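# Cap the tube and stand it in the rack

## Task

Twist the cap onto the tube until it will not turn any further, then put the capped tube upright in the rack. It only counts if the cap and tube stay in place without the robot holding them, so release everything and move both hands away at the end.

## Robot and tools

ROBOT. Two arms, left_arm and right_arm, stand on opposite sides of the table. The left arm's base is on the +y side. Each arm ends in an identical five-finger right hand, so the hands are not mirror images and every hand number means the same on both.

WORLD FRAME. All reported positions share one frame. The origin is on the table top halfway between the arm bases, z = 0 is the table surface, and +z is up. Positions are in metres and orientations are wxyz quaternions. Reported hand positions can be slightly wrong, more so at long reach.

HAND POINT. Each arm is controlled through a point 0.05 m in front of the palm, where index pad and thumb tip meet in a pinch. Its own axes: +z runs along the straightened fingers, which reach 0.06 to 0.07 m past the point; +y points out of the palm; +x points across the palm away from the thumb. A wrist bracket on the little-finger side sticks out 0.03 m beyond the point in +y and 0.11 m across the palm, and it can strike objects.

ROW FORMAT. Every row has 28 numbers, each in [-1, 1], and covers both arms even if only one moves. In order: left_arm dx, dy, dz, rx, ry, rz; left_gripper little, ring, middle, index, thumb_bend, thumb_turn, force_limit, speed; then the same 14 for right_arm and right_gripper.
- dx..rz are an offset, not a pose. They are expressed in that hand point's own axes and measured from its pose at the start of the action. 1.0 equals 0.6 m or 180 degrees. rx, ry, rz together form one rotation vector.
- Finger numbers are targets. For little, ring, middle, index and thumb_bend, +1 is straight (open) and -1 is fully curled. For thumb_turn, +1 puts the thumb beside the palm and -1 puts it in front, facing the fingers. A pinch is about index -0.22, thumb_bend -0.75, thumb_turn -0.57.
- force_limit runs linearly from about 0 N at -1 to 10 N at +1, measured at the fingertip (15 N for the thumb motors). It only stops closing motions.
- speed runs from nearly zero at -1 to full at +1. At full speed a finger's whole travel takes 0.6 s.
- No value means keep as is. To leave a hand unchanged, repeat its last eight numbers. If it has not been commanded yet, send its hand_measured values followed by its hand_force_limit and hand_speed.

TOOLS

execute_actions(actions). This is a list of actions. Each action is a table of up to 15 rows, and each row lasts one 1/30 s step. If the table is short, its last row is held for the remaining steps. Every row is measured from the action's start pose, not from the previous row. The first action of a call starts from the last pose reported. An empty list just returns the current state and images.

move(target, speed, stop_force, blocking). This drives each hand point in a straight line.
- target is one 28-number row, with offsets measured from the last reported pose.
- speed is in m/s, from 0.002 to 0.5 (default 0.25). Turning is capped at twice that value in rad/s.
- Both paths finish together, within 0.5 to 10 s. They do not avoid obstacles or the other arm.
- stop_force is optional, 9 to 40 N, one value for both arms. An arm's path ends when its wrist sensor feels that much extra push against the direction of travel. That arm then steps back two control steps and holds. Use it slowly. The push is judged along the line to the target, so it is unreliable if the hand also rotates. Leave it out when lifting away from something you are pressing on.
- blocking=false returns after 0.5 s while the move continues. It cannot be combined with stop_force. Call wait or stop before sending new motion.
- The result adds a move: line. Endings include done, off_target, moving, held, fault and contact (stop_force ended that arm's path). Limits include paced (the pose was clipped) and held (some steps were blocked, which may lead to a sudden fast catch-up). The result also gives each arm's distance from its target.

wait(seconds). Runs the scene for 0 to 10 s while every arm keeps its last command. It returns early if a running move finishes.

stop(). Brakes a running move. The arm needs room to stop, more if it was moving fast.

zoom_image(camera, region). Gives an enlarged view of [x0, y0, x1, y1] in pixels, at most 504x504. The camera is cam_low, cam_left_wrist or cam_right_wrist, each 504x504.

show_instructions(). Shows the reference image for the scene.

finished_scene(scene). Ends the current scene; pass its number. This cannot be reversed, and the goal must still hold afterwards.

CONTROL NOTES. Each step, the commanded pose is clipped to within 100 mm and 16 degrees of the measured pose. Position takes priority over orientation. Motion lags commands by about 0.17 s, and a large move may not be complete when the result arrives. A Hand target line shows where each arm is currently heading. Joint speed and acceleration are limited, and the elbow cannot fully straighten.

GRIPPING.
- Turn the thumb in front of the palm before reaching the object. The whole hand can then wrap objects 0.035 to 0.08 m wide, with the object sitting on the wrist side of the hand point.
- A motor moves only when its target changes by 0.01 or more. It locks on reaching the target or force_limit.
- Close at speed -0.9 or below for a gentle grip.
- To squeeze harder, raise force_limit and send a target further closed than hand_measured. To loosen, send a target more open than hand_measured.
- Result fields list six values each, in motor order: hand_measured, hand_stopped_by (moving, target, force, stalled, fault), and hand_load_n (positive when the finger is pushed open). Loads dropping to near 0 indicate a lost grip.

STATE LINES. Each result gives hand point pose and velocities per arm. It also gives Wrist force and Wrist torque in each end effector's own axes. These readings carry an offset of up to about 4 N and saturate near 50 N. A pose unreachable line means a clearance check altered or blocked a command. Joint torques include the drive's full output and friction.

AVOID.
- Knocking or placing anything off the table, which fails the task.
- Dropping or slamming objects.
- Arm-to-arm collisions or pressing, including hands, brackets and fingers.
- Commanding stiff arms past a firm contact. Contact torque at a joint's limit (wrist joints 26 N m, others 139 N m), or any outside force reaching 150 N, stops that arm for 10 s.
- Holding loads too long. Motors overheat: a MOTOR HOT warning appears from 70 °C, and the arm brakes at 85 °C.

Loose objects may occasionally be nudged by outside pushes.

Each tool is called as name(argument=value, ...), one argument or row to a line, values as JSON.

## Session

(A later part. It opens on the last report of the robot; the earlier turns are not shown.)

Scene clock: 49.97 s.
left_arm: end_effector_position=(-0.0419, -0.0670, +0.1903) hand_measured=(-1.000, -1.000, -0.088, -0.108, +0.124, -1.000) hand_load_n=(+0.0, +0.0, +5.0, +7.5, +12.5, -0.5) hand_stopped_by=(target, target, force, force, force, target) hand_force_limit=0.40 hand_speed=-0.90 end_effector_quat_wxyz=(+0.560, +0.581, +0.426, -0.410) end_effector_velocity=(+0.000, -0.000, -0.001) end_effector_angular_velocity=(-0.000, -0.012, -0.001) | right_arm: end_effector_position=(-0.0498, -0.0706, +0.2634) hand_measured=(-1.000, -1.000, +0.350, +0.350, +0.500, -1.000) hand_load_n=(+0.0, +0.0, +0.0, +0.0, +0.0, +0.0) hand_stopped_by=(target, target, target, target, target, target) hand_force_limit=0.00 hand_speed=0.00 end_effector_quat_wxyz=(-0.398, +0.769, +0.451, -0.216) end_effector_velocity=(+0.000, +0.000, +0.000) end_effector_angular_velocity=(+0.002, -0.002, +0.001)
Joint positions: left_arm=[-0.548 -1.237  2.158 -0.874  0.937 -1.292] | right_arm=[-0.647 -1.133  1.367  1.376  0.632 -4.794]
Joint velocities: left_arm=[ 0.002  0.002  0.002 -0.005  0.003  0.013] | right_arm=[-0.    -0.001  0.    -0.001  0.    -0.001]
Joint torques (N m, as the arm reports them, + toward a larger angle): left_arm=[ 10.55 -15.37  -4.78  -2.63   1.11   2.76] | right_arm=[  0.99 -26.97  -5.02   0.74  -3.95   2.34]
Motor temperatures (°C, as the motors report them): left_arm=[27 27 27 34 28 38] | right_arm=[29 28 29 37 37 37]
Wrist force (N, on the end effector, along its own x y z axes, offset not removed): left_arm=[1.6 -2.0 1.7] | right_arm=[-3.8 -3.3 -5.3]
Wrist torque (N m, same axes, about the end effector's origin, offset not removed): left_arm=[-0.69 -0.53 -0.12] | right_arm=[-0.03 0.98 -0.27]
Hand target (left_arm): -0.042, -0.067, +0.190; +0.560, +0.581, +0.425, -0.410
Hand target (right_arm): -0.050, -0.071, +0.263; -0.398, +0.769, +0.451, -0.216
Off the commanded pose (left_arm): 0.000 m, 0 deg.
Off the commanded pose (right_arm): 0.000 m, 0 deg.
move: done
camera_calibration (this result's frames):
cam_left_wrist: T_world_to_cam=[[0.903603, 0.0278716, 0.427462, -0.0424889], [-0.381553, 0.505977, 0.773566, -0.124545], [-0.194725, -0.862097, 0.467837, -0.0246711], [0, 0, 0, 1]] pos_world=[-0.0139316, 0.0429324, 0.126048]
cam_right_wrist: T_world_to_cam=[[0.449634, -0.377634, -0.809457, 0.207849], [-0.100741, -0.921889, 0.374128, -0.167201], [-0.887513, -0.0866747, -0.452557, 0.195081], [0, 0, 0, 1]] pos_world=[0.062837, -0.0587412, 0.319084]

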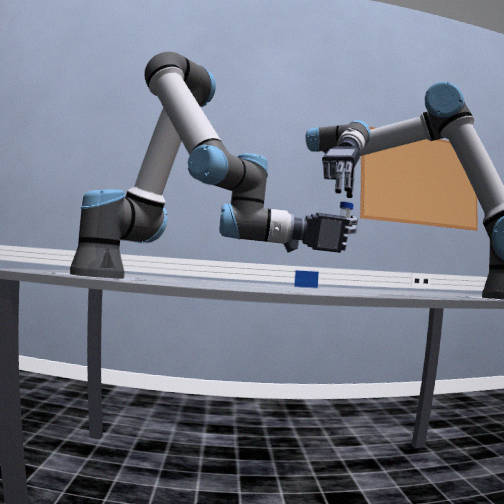

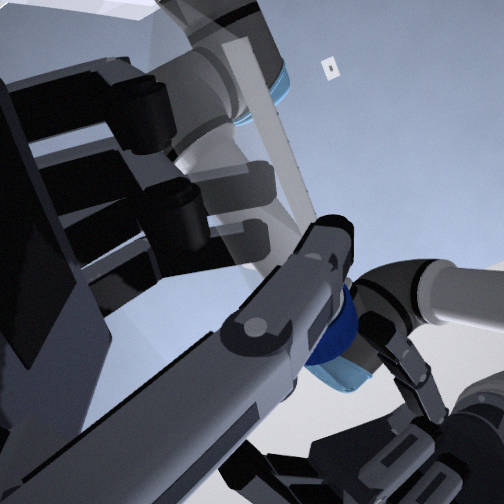

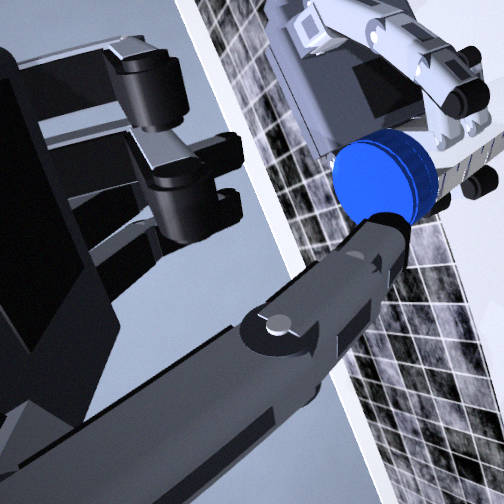

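move(
  target=[-0.003,-0.0095,0,0,0,0,-1,-1,-0.11,-0.12,0.09,-1,0.4,-0.9,0,0.019,0.014,0,0,0,-1,-1,0.35,0.35,0.5,-1,0,0],
  speed=0.1,
)

zoom_image(
  camera="cam_low",
  region=[305,160,385,240],
)

Scene clock: 51.17 s.
left_arm: end_effector_position=(-0.0477, -0.0670, +0.1902) hand_measured=(-1.000, -1.000, -0.088, -0.108, +0.124, -1.000) hand_load_n=(+0.0, +0.0, +5.0, +7.5, +12.5, -0.5) hand_stopped_by=(target, target, force, force, force, target) hand_force_limit=0.40 hand_speed=-0.90 end_effector_quat_wxyz=(+0.560, +0.581, +0.426, -0.410) end_effector_velocity=(-0.001, +0.000, +0.000) end_effector_angular_velocity=(-0.001, -0.000, -0.000) | right_arm: end_effector_position=(-0.0497, -0.0702, +0.2495) hand_measured=(-1.000, -1.000, +0.350, +0.350, +0.500, -1.000) hand_load_n=(+0.0, +0.0, +0.0, +0.0, +0.0, +0.0) hand_stopped_by=(target, target, target, target, target, target) hand_force_limit=0.00 hand_speed=0.00 end_effector_quat_wxyz=(-0.398, +0.769, +0.451, -0.216) end_effector_velocity=(-0.000, +0.000, -0.002) end_effector_angular_velocity=(+0.001, -0.001, +0.002)
Joint positions: left_arm=[-0.561 -1.234  2.153 -0.872  0.924 -1.293] | right_arm=[-0.647 -1.124  1.39   1.343  0.632 -4.793]
Joint velocities: left_arm=[-0.002 -0.    -0.001  0.    -0.002  0.001] | right_arm=[ 0.001  0.002  0.003 -0.005  0.001 -0.002]
Joint torques (N m, as the arm reports them, + toward a larger angle): left_arm=[-10.2  -16.08 -24.37   0.71  -1.71  -2.41] | right_arm=[ 10.08 -27.41  -5.13   0.56  -2.54   2.27]
Motor temperatures (°C, as the motors report them): left_arm=[27 27 27 34 28 38] | right_arm=[29 28 29 37 37 37]
Wrist force (N, on the end effector, along its own x y z axes, offset not removed): left_arm=[0.8 -1.0 0.8] | right_arm=[0.8 -2.3 -1.5]
Wrist torque (N m, same axes, about the end effector's origin, offset not removed): left_arm=[-0.47 -0.35 -0.08] | right_arm=[-0.39 0.02 0.23]
Hand target (left_arm): -0.048, -0.067, +0.190; +0.560, +0.581, +0.426, -0.410
Hand target (right_arm): -0.050, -0.070, +0.249; -0.398, +0.769, +0.451, -0.216
Off the commanded pose (left_arm): 0.000 m, 0 deg.
Off the commanded pose (right_arm): 0.000 m, 0 deg.
move: done
camera_calibration (this result's frames):
cam_left_wrist: T_world_to_cam=[[0.903615, 0.0278566, 0.427439, -0.0371455], [-0.381532, 0.505953, 0.773592, -0.12677], [-0.194715, -0.862111, 0.467815, -0.0257985], [0, 0, 0, 1]] pos_world=[-0.0198248, 0.0429332, 0.126014]
cam_right_wrist: T_world_to_cam=[[0.44964, -0.377635, -0.809454, 0.196615], [-0.100723, -0.921887, 0.374139, -0.161675], [-0.887513, -0.0866975, -0.452553, 0.188909], [0, 0, 0, 1]] pos_world=[0.0629687, -0.0584189, 0.305131]

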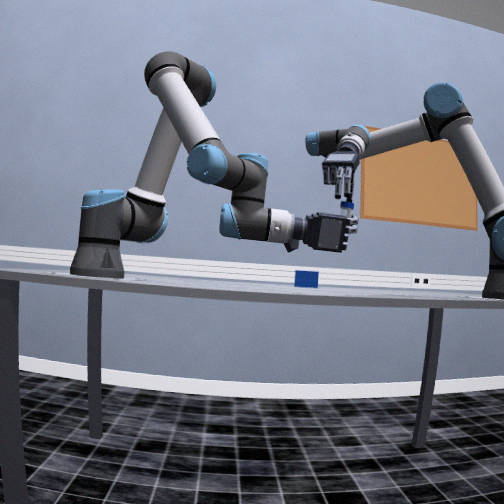

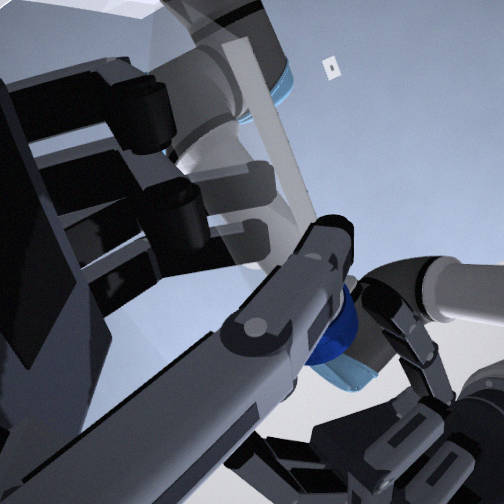

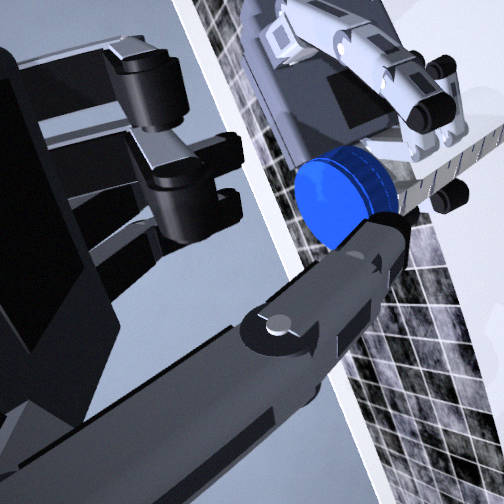

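Region (305, 160, 385, 240) of cam_low's 504x504 image, scaled by 6.300, with more detail than that image has.

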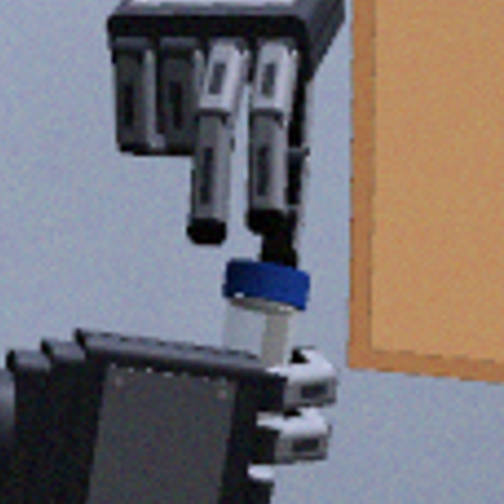

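execute_actions(
  actions=[
    [[-0.001,-0.004,0.002,-0.004,-0.013,-0.017,-1,-1,-0.11,-0.12,0.09,-1,0.4,-0.9,0,0,0,0,0,0,-1,-1,0.3,0.3,0.5,-1,0,0]],
    [[0,0,0,0,0,0,-1,-1,-0.13,-0.14,0.07,-1,0.9,-0.9,-0.0005,0.0215,0.016,0,0,0,-1,-1,0.25,0.22,0.45,-1,0,0]],
    [[0,0,0,0,0,0,-1,-1,-0.13,-0.14,0.07,-1,0.9,-0.9,0,0,0,0,0,0,-1,-1,0.12,0.08,0.22,-1,0,0]],
    [[0,0,0,0,0,0,-1,-1,-0.13,-0.14,0.07,-1,0.9,-0.9,0,0,0,0,0,0,-1,-1,-0.3,-0.3,-0.1,-1,0.1,-0.8]],
  ],
)

move(
  target=[0,0,0,0,0,0,-1,-1,-0.13,-0.14,0.07,-1,0.9,-0.9,0.013,-0.0064,0.0093,-0.005,0.202,0.147,-1,-1,-0.3,-0.3,-0.1,-1,0.1,-0.8],
  speed=0.5,
)

zoom_image(
  camera="cam_low",
  region=[305,160,385,240],
)

Scene clock: 53.70 s.
left_arm: end_effector_position=(-0.0502, -0.0681, +0.1899) hand_measured=(-1.000, -1.000, -0.112, -0.122, +0.132, -1.000) hand_load_n=(-1.0, +0.0, +9.0, +7.5, +16.5, -0.5) hand_stopped_by=(target, target, force, force, force, target) hand_force_limit=0.90 hand_speed=-0.90 end_effector_quat_wxyz=(+0.560, +0.558, +0.432, -0.433) end_effector_velocity=(+0.000, +0.000, -0.000) end_effector_angular_velocity=(+0.000, -0.000, +0.000) | right_arm: end_effector_position=(-0.0498, -0.0701, +0.2335) hand_measured=(-1.000, -1.000, -0.010, -0.050, +0.158, -1.000) hand_load_n=(+0.0, +0.0, +8.0, +7.5, +10.0, +0.5) hand_stopped_by=(target, target, force, force, force, target) hand_force_limit=0.10 hand_speed=-0.80 end_effector_quat_wxyz=(-0.398, +0.769, +0.451, -0.216) end_effector_velocity=(-0.000, +0.000, -0.000) end_effector_angular_velocity=(-0.001, +0.001, -0.000)
Joint positions: left_arm=[-0.566 -1.217  2.16  -0.948  0.917 -1.314] | right_arm=[-0.647 -1.113  1.416  1.306  0.632 -4.793]
Joint velocities: left_arm=[ 0. -0.  0.  0. -0. -0.] | right_arm=[-0.     0.001  0.     0.001 -0.001 -0.   ]
Joint torques (N m, as the arm reports them, + toward a larger angle): left_arm=[ -7.59 -37.58 -12.04   0.13  -0.33  -1.63] | right_arm=[  8.26 -35.29 -28.21   4.07  -0.11  -0.07]
Motor temperatures (°C, as the motors report them): left_arm=[27 27 27 34 28 38] | right_arm=[29 28 29 37 37 37]
Wrist force (N, on the end effector, along its own x y z axes, offset not removed): left_arm=[1.3 3.8 3.0] | right_arm=[-3.4 -5.7 1.7]
Wrist torque (N m, same axes, about the end effector's origin, offset not removed): left_arm=[-0.27 -0.57 -0.05] | right_arm=[-0.37 0.48 -0.14]
Hand target (left_arm): -0.050, -0.068, +0.190; +0.560, +0.558, +0.432, -0.433
Hand target (right_arm): -0.050, -0.070, +0.234; -0.398, +0.769, +0.451, -0.216
Off the commanded pose (left_arm): 0.000 m, 0 deg.
Off the commanded pose (right_arm): 0.000 m, 0 deg.
camera_calibration (this result's frames):
cam_left_wrist: T_world_to_cam=[[0.924679, 0.0460628, 0.37795, -0.0230974], [-0.341853, 0.537511, 0.770856, -0.122205], [-0.167645, -0.841998, 0.512772, -0.0329112], [0, 0, 0, 1]] pos_world=[-0.0259359, 0.0390394, 0.119808]
cam_right_wrist: T_world_to_cam=[[0.44947, -0.37792, -0.809416, 0.183753], [-0.100615, -0.921752, 0.374499, -0.155698], [-0.887611, -0.0868868, -0.452324, 0.181541], [0, 0, 0, 1]] pos_world=[0.0628807, -0.0582979, 0.289156]

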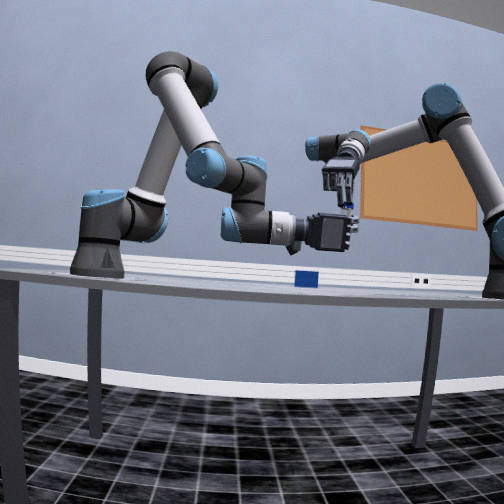

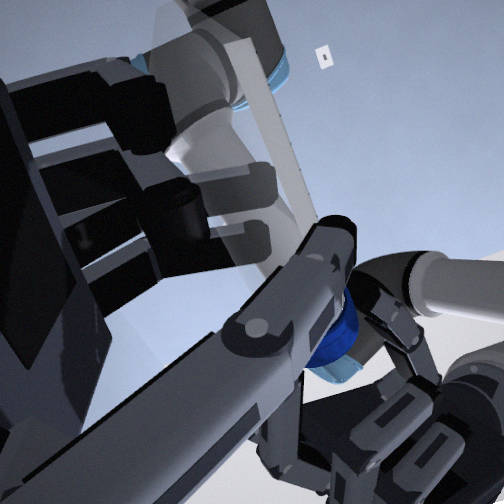

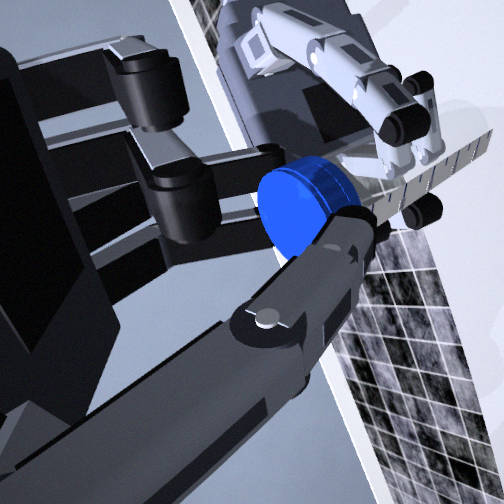

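Scene clock: 55.23 s.
left_arm: end_effector_position=(-0.0502, -0.0681, +0.1899) hand_measured=(-1.000, -1.000, -0.112, -0.122, +0.132, -1.000) hand_load_n=(-1.5, +0.0, +11.0, +9.5, +11.5, +1.5) hand_stopped_by=(target, target, force, force, force, target) hand_force_limit=0.90 hand_speed=-0.90 end_effector_quat_wxyz=(+0.560, +0.558, +0.432, -0.433) end_effector_velocity=(+0.000, -0.000, -0.000) end_effector_angular_velocity=(+0.000, +0.000, -0.000) | right_arm: end_effector_position=(-0.0517, -0.0599, +0.2338) hand_measured=(-1.000, -1.000, -0.010, -0.050, +0.160, -1.000) hand_load_n=(+0.0, +0.0, +8.0, +8.5, +8.0, -2.0) hand_stopped_by=(target, target, force, force, force, target) hand_force_limit=0.10 hand_speed=-0.80 end_effector_quat_wxyz=(-0.452, +0.882, +0.123, -0.048) end_effector_velocity=(-0.000, -0.000, -0.001) end_effector_angular_velocity=(-0.003, -0.004, -0.011)
Joint positions: left_arm=[-0.566 -1.217  2.16  -0.948  0.917 -1.314] | right_arm=[-0.559 -1.471  1.686  0.555  1.002 -3.655]
Joint velocities: left_arm=[ 0. -0.  0.  0.  0. -0.] | right_arm=[ 0.006 -0.003  0.004 -0.006  0.016  0.01 ]
Joint torques (N m, as the arm reports them, + toward a larger angle): left_arm=[ -8.13 -27.12 -11.06  -2.22   0.96  -1.54] | right_arm=[  9.46 -24.82   0.79   2.35   3.99   2.1 ]
Motor temperatures (°C, as the motors report them): left_arm=[27 27 27 34 28 38] | right_arm=[29 28 29 37 37 37]
Wrist force (N, on the end effector, along its own x y z axes, offset not removed): left_arm=[12.0 -2.6 12.4] | right_arm=[4.9 -14.1 6.8]
Wrist torque (N m, same axes, about the end effector's origin, offset not removed): left_arm=[-0.29 -0.32 -0.16] | right_arm=[0.42 -0.55 0.15]
Hand target (left_arm): -0.050, -0.068, +0.190; +0.560, +0.558, +0.432, -0.433
Hand target (right_arm): -0.052, -0.060, +0.234; -0.452, +0.882, +0.123, -0.048
Off the commanded pose (left_arm): 0.000 m, 0 deg.
Off the commanded pose (right_arm): 0.000 m, 0 deg.
move: done
camera_calibration (this result's frames):
cam_left_wrist: T_world_to_cam=[[0.924675, 0.0460491, 0.377962, -0.0231037], [-0.341857, 0.537502, 0.77086, -0.122214], [-0.167658, -0.842004, 0.512757, -0.0329116], [0, 0, 0, 1]] pos_world=[-0.0259343, 0.0390425, 0.119818]
cam_right_wrist: T_world_to_cam=[[0.050321, -0.581275, -0.81215, 0.156534], [-0.721358, -0.583555, 0.372969, -0.158047], [-0.690732, 0.567082, -0.448672, 0.229388], [0, 0, 0, 1]] pos_world=[0.03656, -0.131322, 0.288996]

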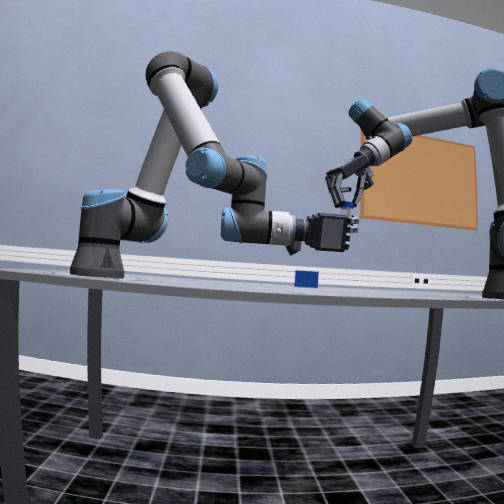

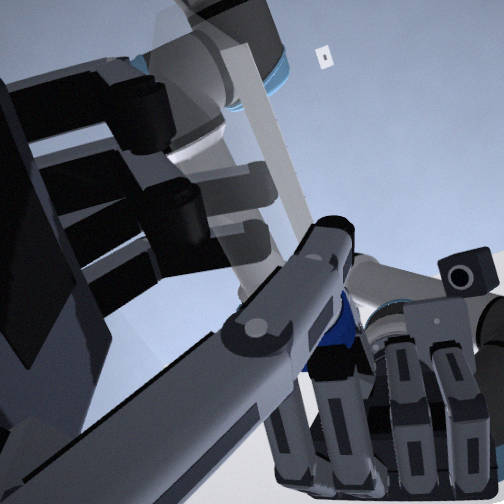

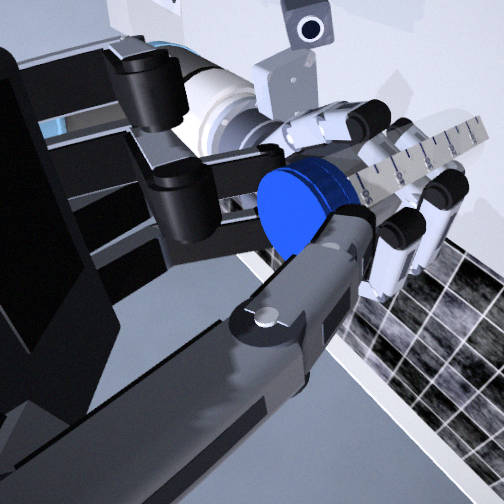

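Region (305, 160, 385, 240) of cam_low's 504x504 image, scaled by 6.300, with more detail than that image has.

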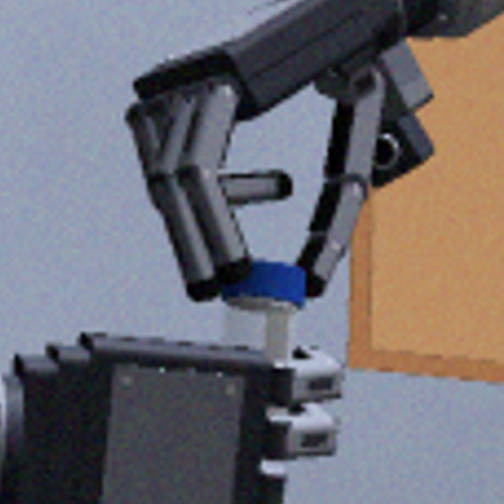

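move(
  target=[0.001,-0.002,0.003,0,0,0,-1,-1,-0.13,-0.14,0.07,-1,0.9,-0.9,0.013,-0.0064,0.0093,-0.005,0.202,0.147,-1,-1,-0.3,-0.3,-0.1,-1,0.1,-0.8],
  speed=0.5,
)

zoom_image(
  camera="cam_low",
  region=[305,160,385,240],
)

Scene clock: 56.93 s.
left_arm: end_effector_position=(-0.0511, -0.0699, +0.1890) hand_measured=(-1.000, -1.000, -0.112, -0.122, +0.132, -1.000) hand_load_n=(-0.5, +0.0, +5.0, +1.5, +14.0, -2.5) hand_stopped_by=(target, target, force, force, force, target) hand_force_limit=0.90 hand_speed=-0.90 end_effector_quat_wxyz=(+0.560, +0.558, +0.432, -0.433) end_effector_velocity=(-0.000, +0.000, -0.000) end_effector_angular_velocity=(+0.000, +0.000, -0.000) | right_arm: end_effector_position=(-0.0461, -0.0514, +0.2340) hand_measured=(-1.000, -1.000, -0.010, -0.050, +0.160, -1.000) hand_load_n=(+0.0, +0.0, +2.5, +6.5, +10.5, +1.0) hand_stopped_by=(target, target, force, force, force, target) hand_force_limit=0.10 hand_speed=-0.80 end_effector_quat_wxyz=(+0.438, -0.861, +0.224, -0.127) end_effector_velocity=(-0.000, +0.000, -0.000) end_effector_angular_velocity=(-0.005, -0.001, -0.011)
Joint positions: left_arm=[-0.566 -1.211  2.154 -0.948  0.918 -1.314] | right_arm=[-0.229 -1.471  1.668  0.462  1.879 -2.938]
Joint velocities: left_arm=[-0.  0. -0. -0.  0. -0.] | right_arm=[ 0.007  0.008 -0.008  0.009  0.016  0.011]
Joint torques (N m, as the arm reports them, + toward a larger angle): left_arm=[  6.36 -22.08 -29.15  -4.29   3.35  -1.54] | right_arm=[  6.58 -11.91 -29.9    2.16   4.33   2.14]
Motor temperatures (°C, as the motors report them): left_arm=[27 27 27 34 28 38] | right_arm=[29 28 29 37 37 37]
Wrist force (N, on the end effector, along its own x y z axes, offset not removed): left_arm=[10.1 3.3 0.2] | right_arm=[-4.2 -0.2 -5.3]
Wrist torque (N m, same axes, about the end effector's origin, offset not removed): left_arm=[-0.52 -0.51 -0.26] | right_arm=[0.25 -0.08 0.29]
Hand target (left_arm): -0.051, -0.070, +0.189; +0.560, +0.558, +0.432, -0.433
Hand target (right_arm): -0.046, -0.051, +0.234; -0.438, +0.861, -0.224, +0.127
Off the commanded pose (left_arm): 0.000 m, 0 deg.
Off the commanded pose (right_arm): 0.000 m, 0 deg.
move: done
camera_calibration (this result's frames):
cam_left_wrist: T_world_to_cam=[[0.924658, 0.0460641, 0.378003, -0.0217793], [-0.341911, 0.537442, 0.770878, -0.120885], [-0.167645, -0.842042, 0.512699, -0.0341098], [0, 0, 0, 1]] pos_world=[-0.026912, 0.0372502, 0.118909]
cam_right_wrist: T_world_to_cam=[[-0.376147, -0.443349, -0.813606, 0.149148], [-0.922191, 0.0939601, 0.375147, -0.124023], [-0.0898745, 0.891411, -0.444195, 0.271775], [0, 0, 0, 1]] pos_world=[-0.0338459, -0.164485, 0.288596]

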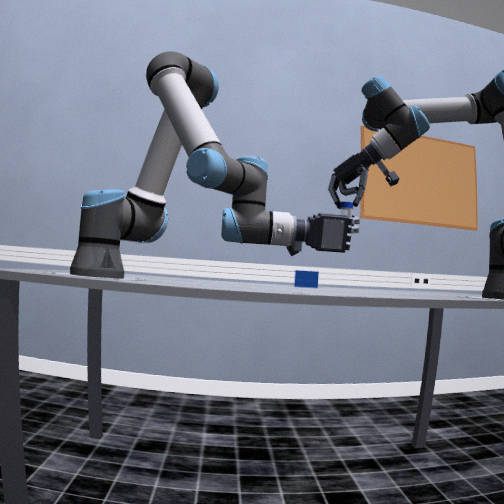

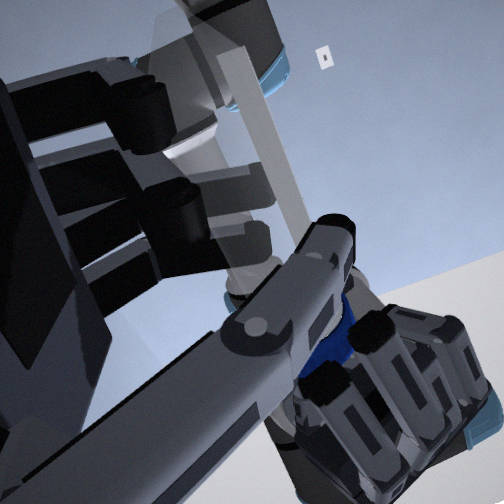

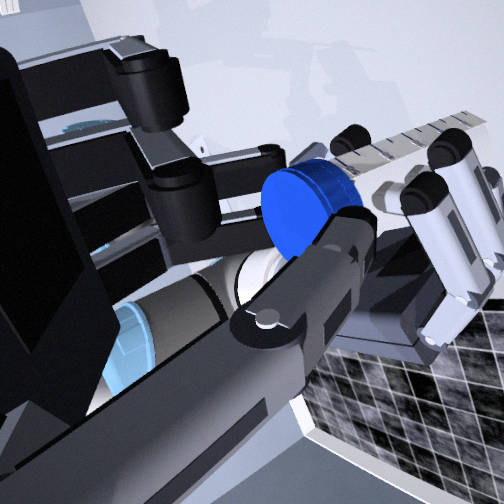

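Region (305, 160, 385, 240) of cam_low's 504x504 image, scaled by 6.300, with more detail than that image has.

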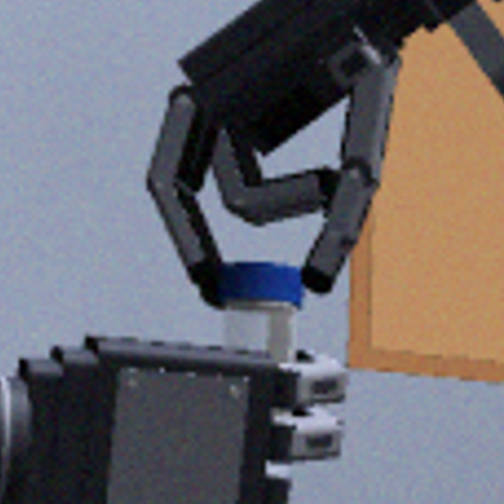

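move(
  target=[0.001,0.002,-0.005,0,0,0,-1,-1,-0.15,-0.16,0.07,-1,0.7,-0.9,0.013,-0.0064,0.0093,-0.005,0.202,0.147,-1,-1,-0.3,-0.3,-0.1,-1,0.1,-0.8],
  speed=0.5,
)

zoom_image(
  camera="cam_low",
  region=[305,160,385,240],
)

Scene clock: 58.73 s.
left_arm: end_effector_position=(-0.0498, -0.0669, +0.1887) hand_measured=(-1.000, -1.000, -0.122, -0.148, +0.132, -1.000) hand_load_n=(-0.5, +0.0, +3.0, +4.0, +13.0, -5.5) hand_stopped_by=(target, target, force, force, force, target) hand_force_limit=0.70 hand_speed=-0.90 end_effector_quat_wxyz=(+0.560, +0.558, +0.432, -0.433) end_effector_velocity=(-0.000, -0.000, +0.000) end_effector_angular_velocity=(-0.001, -0.000, -0.000) | right_arm: end_effector_position=(-0.0360, -0.0495, +0.2338) hand_measured=(-1.000, -1.000, -0.010, -0.050, +0.160, -1.000) hand_load_n=(+0.0, +0.0, +0.0, +7.5, +11.0, -3.5) hand_stopped_by=(target, target, force, force, force, target) hand_force_limit=0.10 hand_speed=-0.80 end_effector_quat_wxyz=(+0.358, -0.710, +0.537, -0.282) end_effector_velocity=(-0.001, -0.000, -0.000) end_effector_angular_velocity=(-0.005, +0.004, -0.011)
Joint positions: left_arm=[-0.568 -1.216  2.164 -0.953  0.916 -1.314] | right_arm=[-0.02  -1.098  1.316  1.085  2.491 -1.923]
Joint velocities: left_arm=[ 0.    -0.001 -0.    -0.     0.     0.001] | right_arm=[ 0.001  0.008 -0.009  0.023 -0.001  0.022]
Joint torques (N m, as the arm reports them, + toward a larger angle): left_arm=[-13.67 -43.84  -8.19  -4.33   0.5   -1.33] | right_arm=[  6.84 -24.6  -27.66   3.67   4.17   2.01]
Motor temperatures (°C, as the motors report them): left_arm=[27 27 27 34 28 38] | right_arm=[29 28 29 37 37 37]
Wrist force (N, on the end effector, along its own x y z axes, offset not removed): left_arm=[10.0 2.8 0.9] | right_arm=[-0.4 -1.4 -12.7]
Wrist torque (N m, same axes, about the end effector's origin, offset not removed): left_arm=[-0.26 -0.48 -0.28] | right_arm=[0.20 0.05 0.09]
Hand target (left_arm): -0.050, -0.067, +0.189; +0.560, +0.558, +0.432, -0.433
Hand target (right_arm): -0.036, -0.049, +0.234; -0.357, +0.710, -0.537, +0.283
Off the commanded pose (left_arm): 0.000 m, 0 deg.
Off the commanded pose (right_arm): 0.000 m, 0 deg.
move: done
camera_calibration (this result's frames):
cam_left_wrist: T_world_to_cam=[[0.924664, 0.0460422, 0.37799, -0.0230056], [-0.34189, 0.537439, 0.77089, -0.121835], [-0.167653, -0.842045, 0.512692, -0.0312174], [0, 0, 0, 1]] pos_world=[-0.0256152, 0.0402514, 0.118622]
cam_right_wrist: T_world_to_cam=[[-0.581063, -0.0447799, -0.812626, 0.165746], [-0.586048, 0.715856, 0.379603, -0.0730595], [0.564724, 0.696811, -0.4422, 0.284386], [0, 0, 0, 1]] pos_world=[-0.107107, -0.138441, 0.288178]

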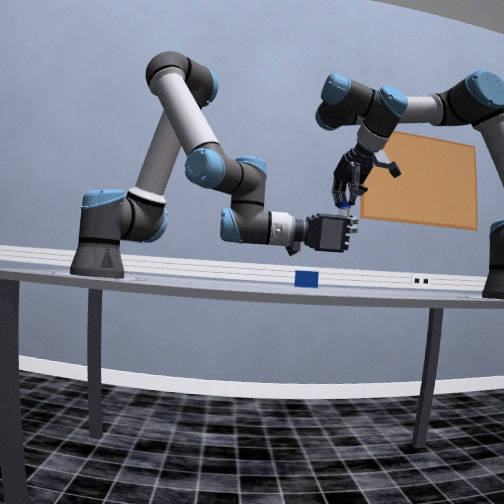

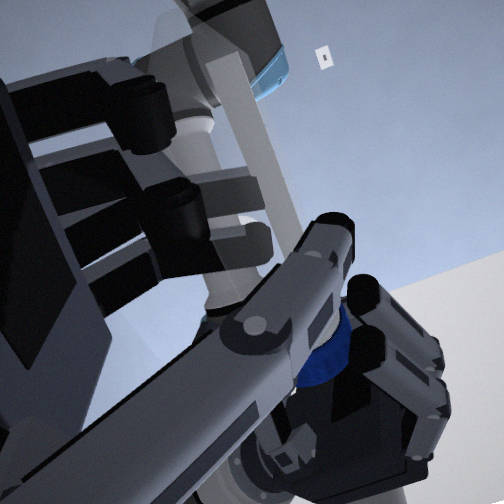

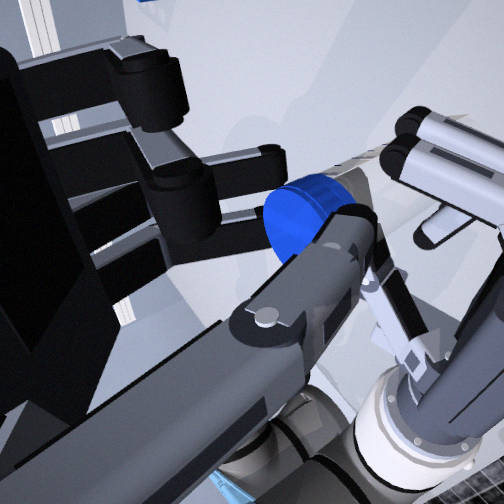

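Region (305, 160, 385, 240) of cam_low's 504x504 image, scaled by 6.300, with more detail than that image has.

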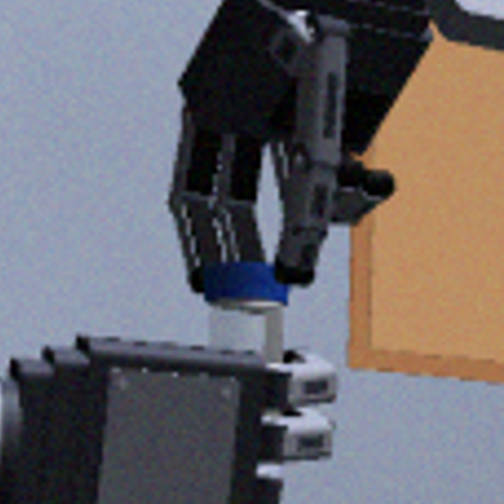

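execute_actions(
  actions=[
    [[0,0,0,0,0,0,-1,-1,-0.15,-0.16,0.07,-1,0.7,-0.9,0,0,0,0,0,0,-1,-1,0.35,0.35,0.5,-1,0,0]],
    [[0,0,0,0,0,0,-1,-1,-0.15,-0.16,0.07,-1,0.7,-0.9,0,-0.02,-0.0147,0,0,0,-1,-1,0.35,0.35,0.5,-1,0,0]],
  ],
)

move(
  target=[0,0,0.003,0.007,0.022,0,-1,-1,-0.15,-0.16,0.07,-1,0.7,-0.9,0.0265,0.0172,-0.0245,0.015,-0.605,-0.442,-1,-1,0.35,0.35,0.5,-1,0,0],
  speed=0.5,
)

zoom_image(
  camera="cam_low",
  region=[305,160,385,240],
)

zoom_image(
  camera="cam_right_wrist",
  region=[270,80,504,280],
)

Scene clock: 60.20 s.
left_arm: end_effector_position=(-0.0499, -0.0669, +0.1888) hand_measured=(-1.000, -1.000, -0.122, -0.148, +0.124, -1.000) hand_load_n=(+0.0, +0.0, +0.0, +0.0, +0.0, +0.0) hand_stopped_by=(target, target, force, force, force, target) hand_force_limit=0.70 hand_speed=-0.90 end_effector_quat_wxyz=(+0.560, +0.558, +0.432, -0.433) end_effector_velocity=(-0.000, +0.000, +0.001) end_effector_angular_velocity=(-0.001, -0.000, -0.000) | right_arm: end_effector_position=(-0.0362, -0.0493, +0.2485) hand_measured=(-1.000, -1.000, +0.350, +0.350, +0.500, -1.000) hand_load_n=(+0.0, +0.0, +0.0, +0.0, +0.0, +0.0) hand_stopped_by=(target, target, target, target, target, target) hand_force_limit=0.00 hand_speed=0.00 end_effector_quat_wxyz=(+0.358, -0.710, +0.537, -0.282) end_effector_velocity=(-0.000, +0.000, +0.003) end_effector_angular_velocity=(+0.001, -0.000, -0.000)
Joint positions: left_arm=[-0.568 -1.216  2.164 -0.953  0.916 -1.314] | right_arm=[-0.019 -1.104  1.288  1.12   2.491 -1.923]
Joint velocities: left_arm=[-0.    -0.001 -0.     0.    -0.     0.001] | right_arm=[ 0.    -0.001 -0.005  0.006  0.     0.001]
Joint torques (N m, as the arm reports them, + toward a larger angle): left_arm=[-10.6  -36.59  -9.75   0.11   0.58  -0.96] | right_arm=[  9.19 -44.81 -30.29   4.12   4.03   2.35]
Motor temperatures (°C, as the motors report them): left_arm=[27 27 27 34 28 38] | right_arm=[29 28 29 37 37 37]
Wrist force (N, on the end effector, along its own x y z axes, offset not removed): left_arm=[-0.4 -0.6 1.0] | right_arm=[2.0 -4.2 3.5]
Wrist torque (N m, same axes, about the end effector's origin, offset not removed): left_arm=[-0.36 -0.17 -0.15] | right_arm=[-0.73 -0.29 -0.05]
Hand target (left_arm): -0.050, -0.067, +0.189; +0.560, +0.558, +0.432, -0.433
Hand target (right_arm): -0.036, -0.049, +0.249; -0.358, +0.710, -0.537, +0.282
Off the commanded pose (left_arm): 0.000 m, 0 deg.
Off the commanded pose (right_arm): 0.000 m, 0 deg.
camera_calibration (this result's frames):
cam_left_wrist: T_world_to_cam=[[0.924691, 0.04605, 0.377922, -0.0229877], [-0.341822, 0.537517, 0.770865, -0.121859], [-0.167641, -0.841995, 0.512778, -0.0312501], [0, 0, 0, 1]] pos_world=[-0.0256363, 0.0402473, 0.118649]
cam_right_wrist: T_world_to_cam=[[-0.581037, -0.044832, -0.812641, 0.177521], [-0.586108, 0.715821, 0.379575, -0.0788819], [0.564689, 0.696843, -0.442195, 0.290833], [0, 0, 0, 1]] pos_world=[-0.107317, -0.138241, 0.302808]

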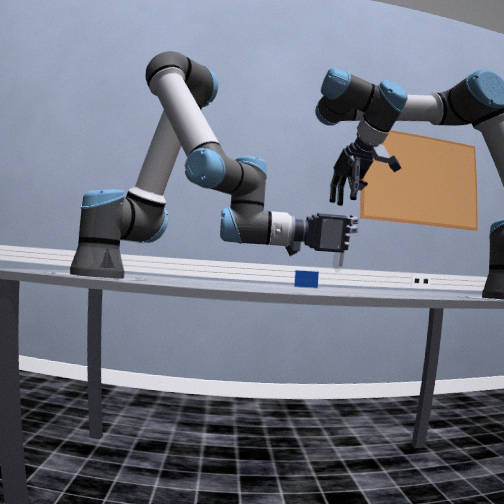

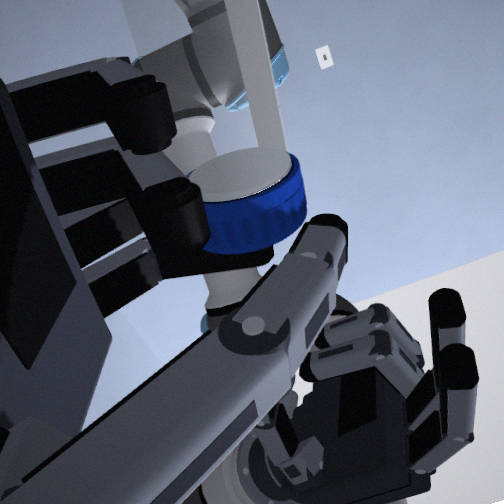

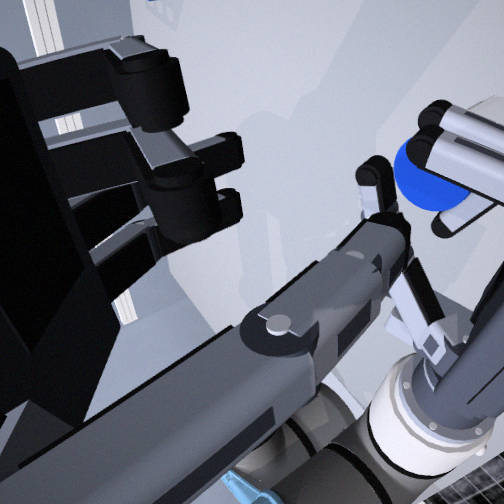

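Scene clock: 63.37 s.
left_arm: end_effector_position=(-0.0499, -0.0687, +0.1888) hand_measured=(-1.000, -1.000, -0.122, -0.148, +0.124, -1.000) hand_load_n=(+0.0, +0.0, +0.0, +0.0, +0.0, +0.0) hand_stopped_by=(target, target, force, force, force, target) hand_force_limit=0.70 hand_speed=-0.90 end_effector_quat_wxyz=(+0.539, +0.579, +0.446, -0.419) end_effector_velocity=(+0.000, -0.000, -0.000) end_effector_angular_velocity=(+0.000, -0.001, +0.000) | right_arm: end_effector_position=(-0.0491, -0.0692, +0.2489) hand_measured=(-1.000, -1.000, +0.350, +0.350, +0.500, -1.000) hand_load_n=(+0.0, +0.0, +0.0, +0.0, +0.0, +0.0) hand_stopped_by=(target, target, target, target, target, target) hand_force_limit=0.00 hand_speed=0.00 end_effector_quat_wxyz=(-0.397, +0.769, +0.453, -0.215) end_effector_velocity=(+0.000, -0.000, -0.000) end_effector_angular_velocity=(-0.001, -0.002, +0.012)
Joint positions: left_arm=[-0.567 -1.243  2.132 -0.803  0.922 -1.369] | right_arm=[-0.646 -1.121  1.386  1.343  0.634 -4.795]
Joint velocities: left_arm=[ 0.     0.    -0.    -0.    -0.     0.001] | right_arm=[ 0.001  0.006 -0.005  0.014  0.003 -0.019]
Joint torques (N m, as the arm reports them, + toward a larger angle): left_arm=[ 11.7  -40.28 -25.79   0.65   1.27  -2.41] | right_arm=[ 10.   -26.76 -30.66   4.25   1.3   -2.34]
Motor temperatures (°C, as the motors report them): left_arm=[27 27 27 34 28 38] | right_arm=[29 28 29 37 37 37]
Wrist force (N, on the end effector, along its own x y z axes, offset not removed): left_arm=[0.8 -0.7 1.0] | right_arm=[-2.2 2.3 -1.0]
Wrist torque (N m, same axes, about the end effector's origin, offset not removed): left_arm=[-0.32 -0.37 -0.10] | right_arm=[0.61 0.41 -0.08]
Hand target (left_arm): -0.050, -0.069, +0.189; +0.539, +0.579, +0.446, -0.419
Hand target (right_arm): -0.049, -0.069, +0.249; -0.397, +0.768, +0.453, -0.215
Off the commanded pose (left_arm): 0.000 m, 0 deg.
Off the commanded pose (right_arm): 0.000 m, 0 deg.
move: done
camera_calibration (this result's frames):
cam_left_wrist: T_world_to_cam=[[0.924853, 0.0150365, 0.380028, -0.025403], [-0.339785, 0.481565, 0.807862, -0.131601], [-0.170861, -0.876281, 0.450486, -0.0235392], [0, 0, 0, 1]] pos_world=[-0.0252439, 0.0431294, 0.126573]
cam_right_wrist: T_world_to_cam=[[0.452925, -0.375957, -0.808403, 0.196314], [-0.0999402, -0.922435, 0.372995, -0.160213], [-0.885929, -0.0881468, -0.455367, 0.189899], [0, 0, 0, 1]] pos_world=[0.0633101, -0.0572418, 0.304933]

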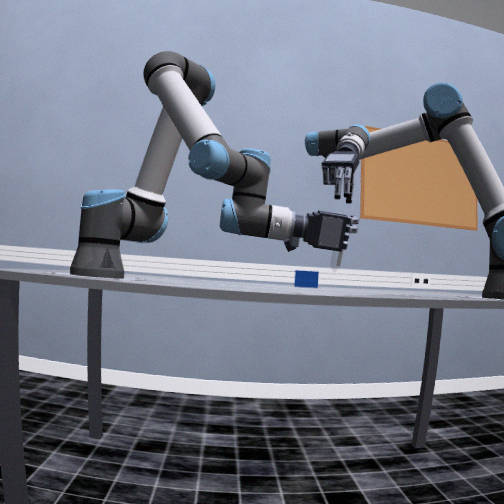

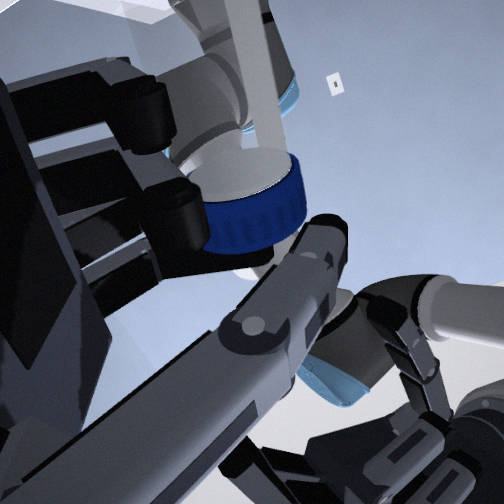

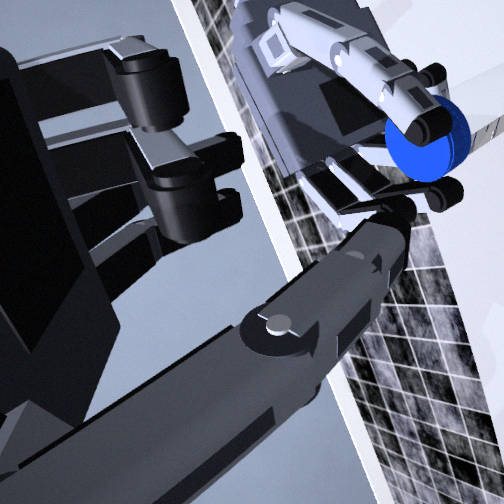

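Region (305, 160, 385, 240) of cam_low's 504x504 image, scaled by 6.300, with more detail than that image has.

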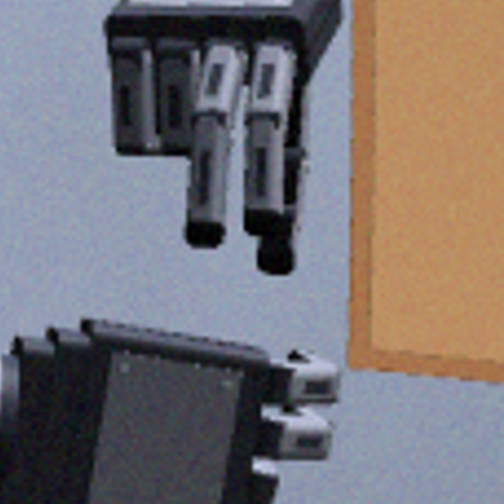

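Region (270, 80, 504, 280) of cam_right_wrist's 504x504 image, scaled by 2.154, with more detail than that image has; it fills the top 431 rows of this view, and the rest is white.

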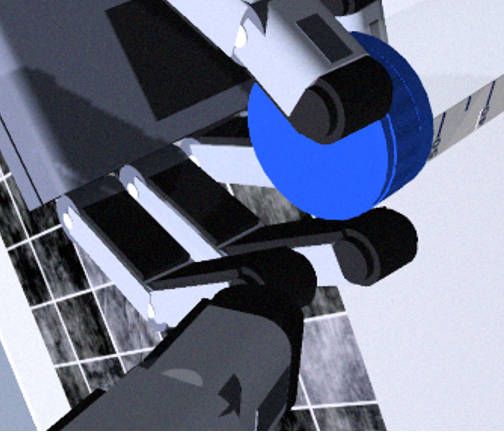

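move(
  target=[0,0,0,0,0,0,-1,-1,-0.3,-0.16,0.07,-1,-0.2,-0.93,-0.15,-0.1,-0.1,0,0,0,-1,-1,0.35,0.35,0.5,-1,0,0],
)

Scene clock: 64.97 s.
left_arm: end_effector_position=(-0.0499, -0.0687, +0.1888) hand_measured=(-1.000, -1.000, -0.244, -0.148, +0.124, -1.000) hand_load_n=(-1.5, -2.0, +4.0, +0.0, +0.0, +0.5) hand_stopped_by=(target, target, force, force, force, target) hand_force_limit=-0.20 hand_speed=-0.93 end_effector_quat_wxyz=(+0.539, +0.579, +0.446, -0.419) end_effector_velocity=(+0.000, -0.000, -0.000) end_effector_angular_velocity=(+0.000, +0.000, +0.001) | right_arm: end_effector_position=(-0.0839, -0.1556, +0.3303) hand_measured=(-1.000, -1.000, +0.350, +0.350, +0.500, -1.000) hand_load_n=(+0.0, +0.0, +0.0, +0.0, +0.0, +0.0) hand_stopped_by=(target, target, target, target, target, target) hand_force_limit=0.00 hand_speed=0.00 end_effector_quat_wxyz=(-0.397, +0.769, +0.453, -0.215) end_effector_velocity=(+0.000, -0.001, +0.000) end_effector_angular_velocity=(-0.001, -0.001, +0.000)
Joint positions: left_arm=[-0.567 -1.243  2.132 -0.803  0.922 -1.369] | right_arm=[-0.692 -1.386  1.546  1.511  0.637 -4.873]
Joint velocities: left_arm=[ 0.001  0.     0.    -0.    -0.    -0.   ] | right_arm=[-0.001 -0.001  0.001  0.001  0.001 -0.001]
Joint torques (N m, as the arm reports them, + toward a larger angle): left_arm=[ 11.88 -38.97 -23.84  -1.01   1.3   -2.1 ] | right_arm=[-10.36 -33.11  -5.47   4.26   0.47  -2.46]
Motor temperatures (°C, as the motors report them): left_arm=[27 27 27 34 28 38] | right_arm=[29 28 29 37 37 37]
Wrist force (N, on the end effector, along its own x y z axes, offset not removed): left_arm=[1.7 -1.8 2.3] | right_arm=[-0.2 -1.4 -5.5]
Wrist torque (N m, same axes, about the end effector's origin, offset not removed): left_arm=[-0.62 -0.51 0.03] | right_arm=[0.22 0.25 0.12]
Hand target (left_arm): -0.050, -0.069, +0.189; +0.539, +0.579, +0.446, -0.419
Hand target (right_arm): -0.084, -0.156, +0.330; -0.397, +0.769, +0.453, -0.215
Off the commanded pose (left_arm): 0.000 m, 0 deg.
Off the commanded pose (right_arm): 0.000 m, 0 deg.
move: done
camera_calibration (this result's frames):
cam_left_wrist: T_world_to_cam=[[0.924853, 0.0150334, 0.380028, -0.0254032], [-0.339784, 0.48156, 0.807866, -0.131602], [-0.170861, -0.876284, 0.45048, -0.0235386], [0, 0, 0, 1]] pos_world=[-0.0252439, 0.0431295, 0.126574]
cam_right_wrist: T_world_to_cam=[[0.452986, -0.376019, -0.80834, 0.245385], [-0.0999883, -0.922409, 0.373048, -0.273709], [-0.885893, -0.0881609, -0.455436, 0.18856], [0, 0, 0, 1]] pos_world=[0.0285202, -0.143578, 0.386338]

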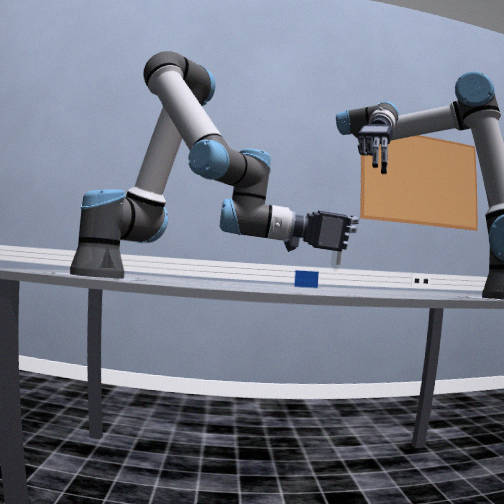

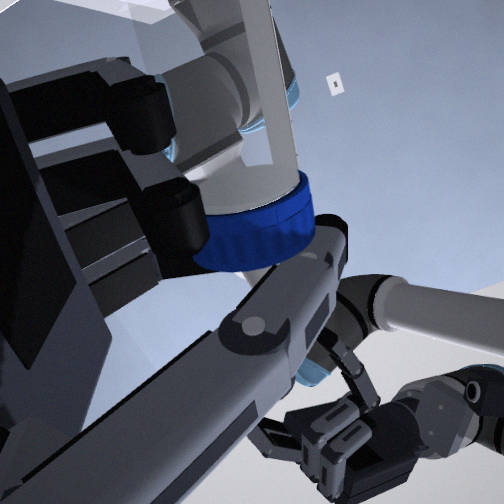

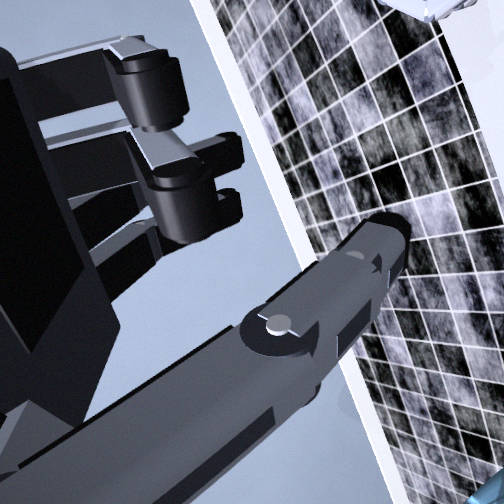

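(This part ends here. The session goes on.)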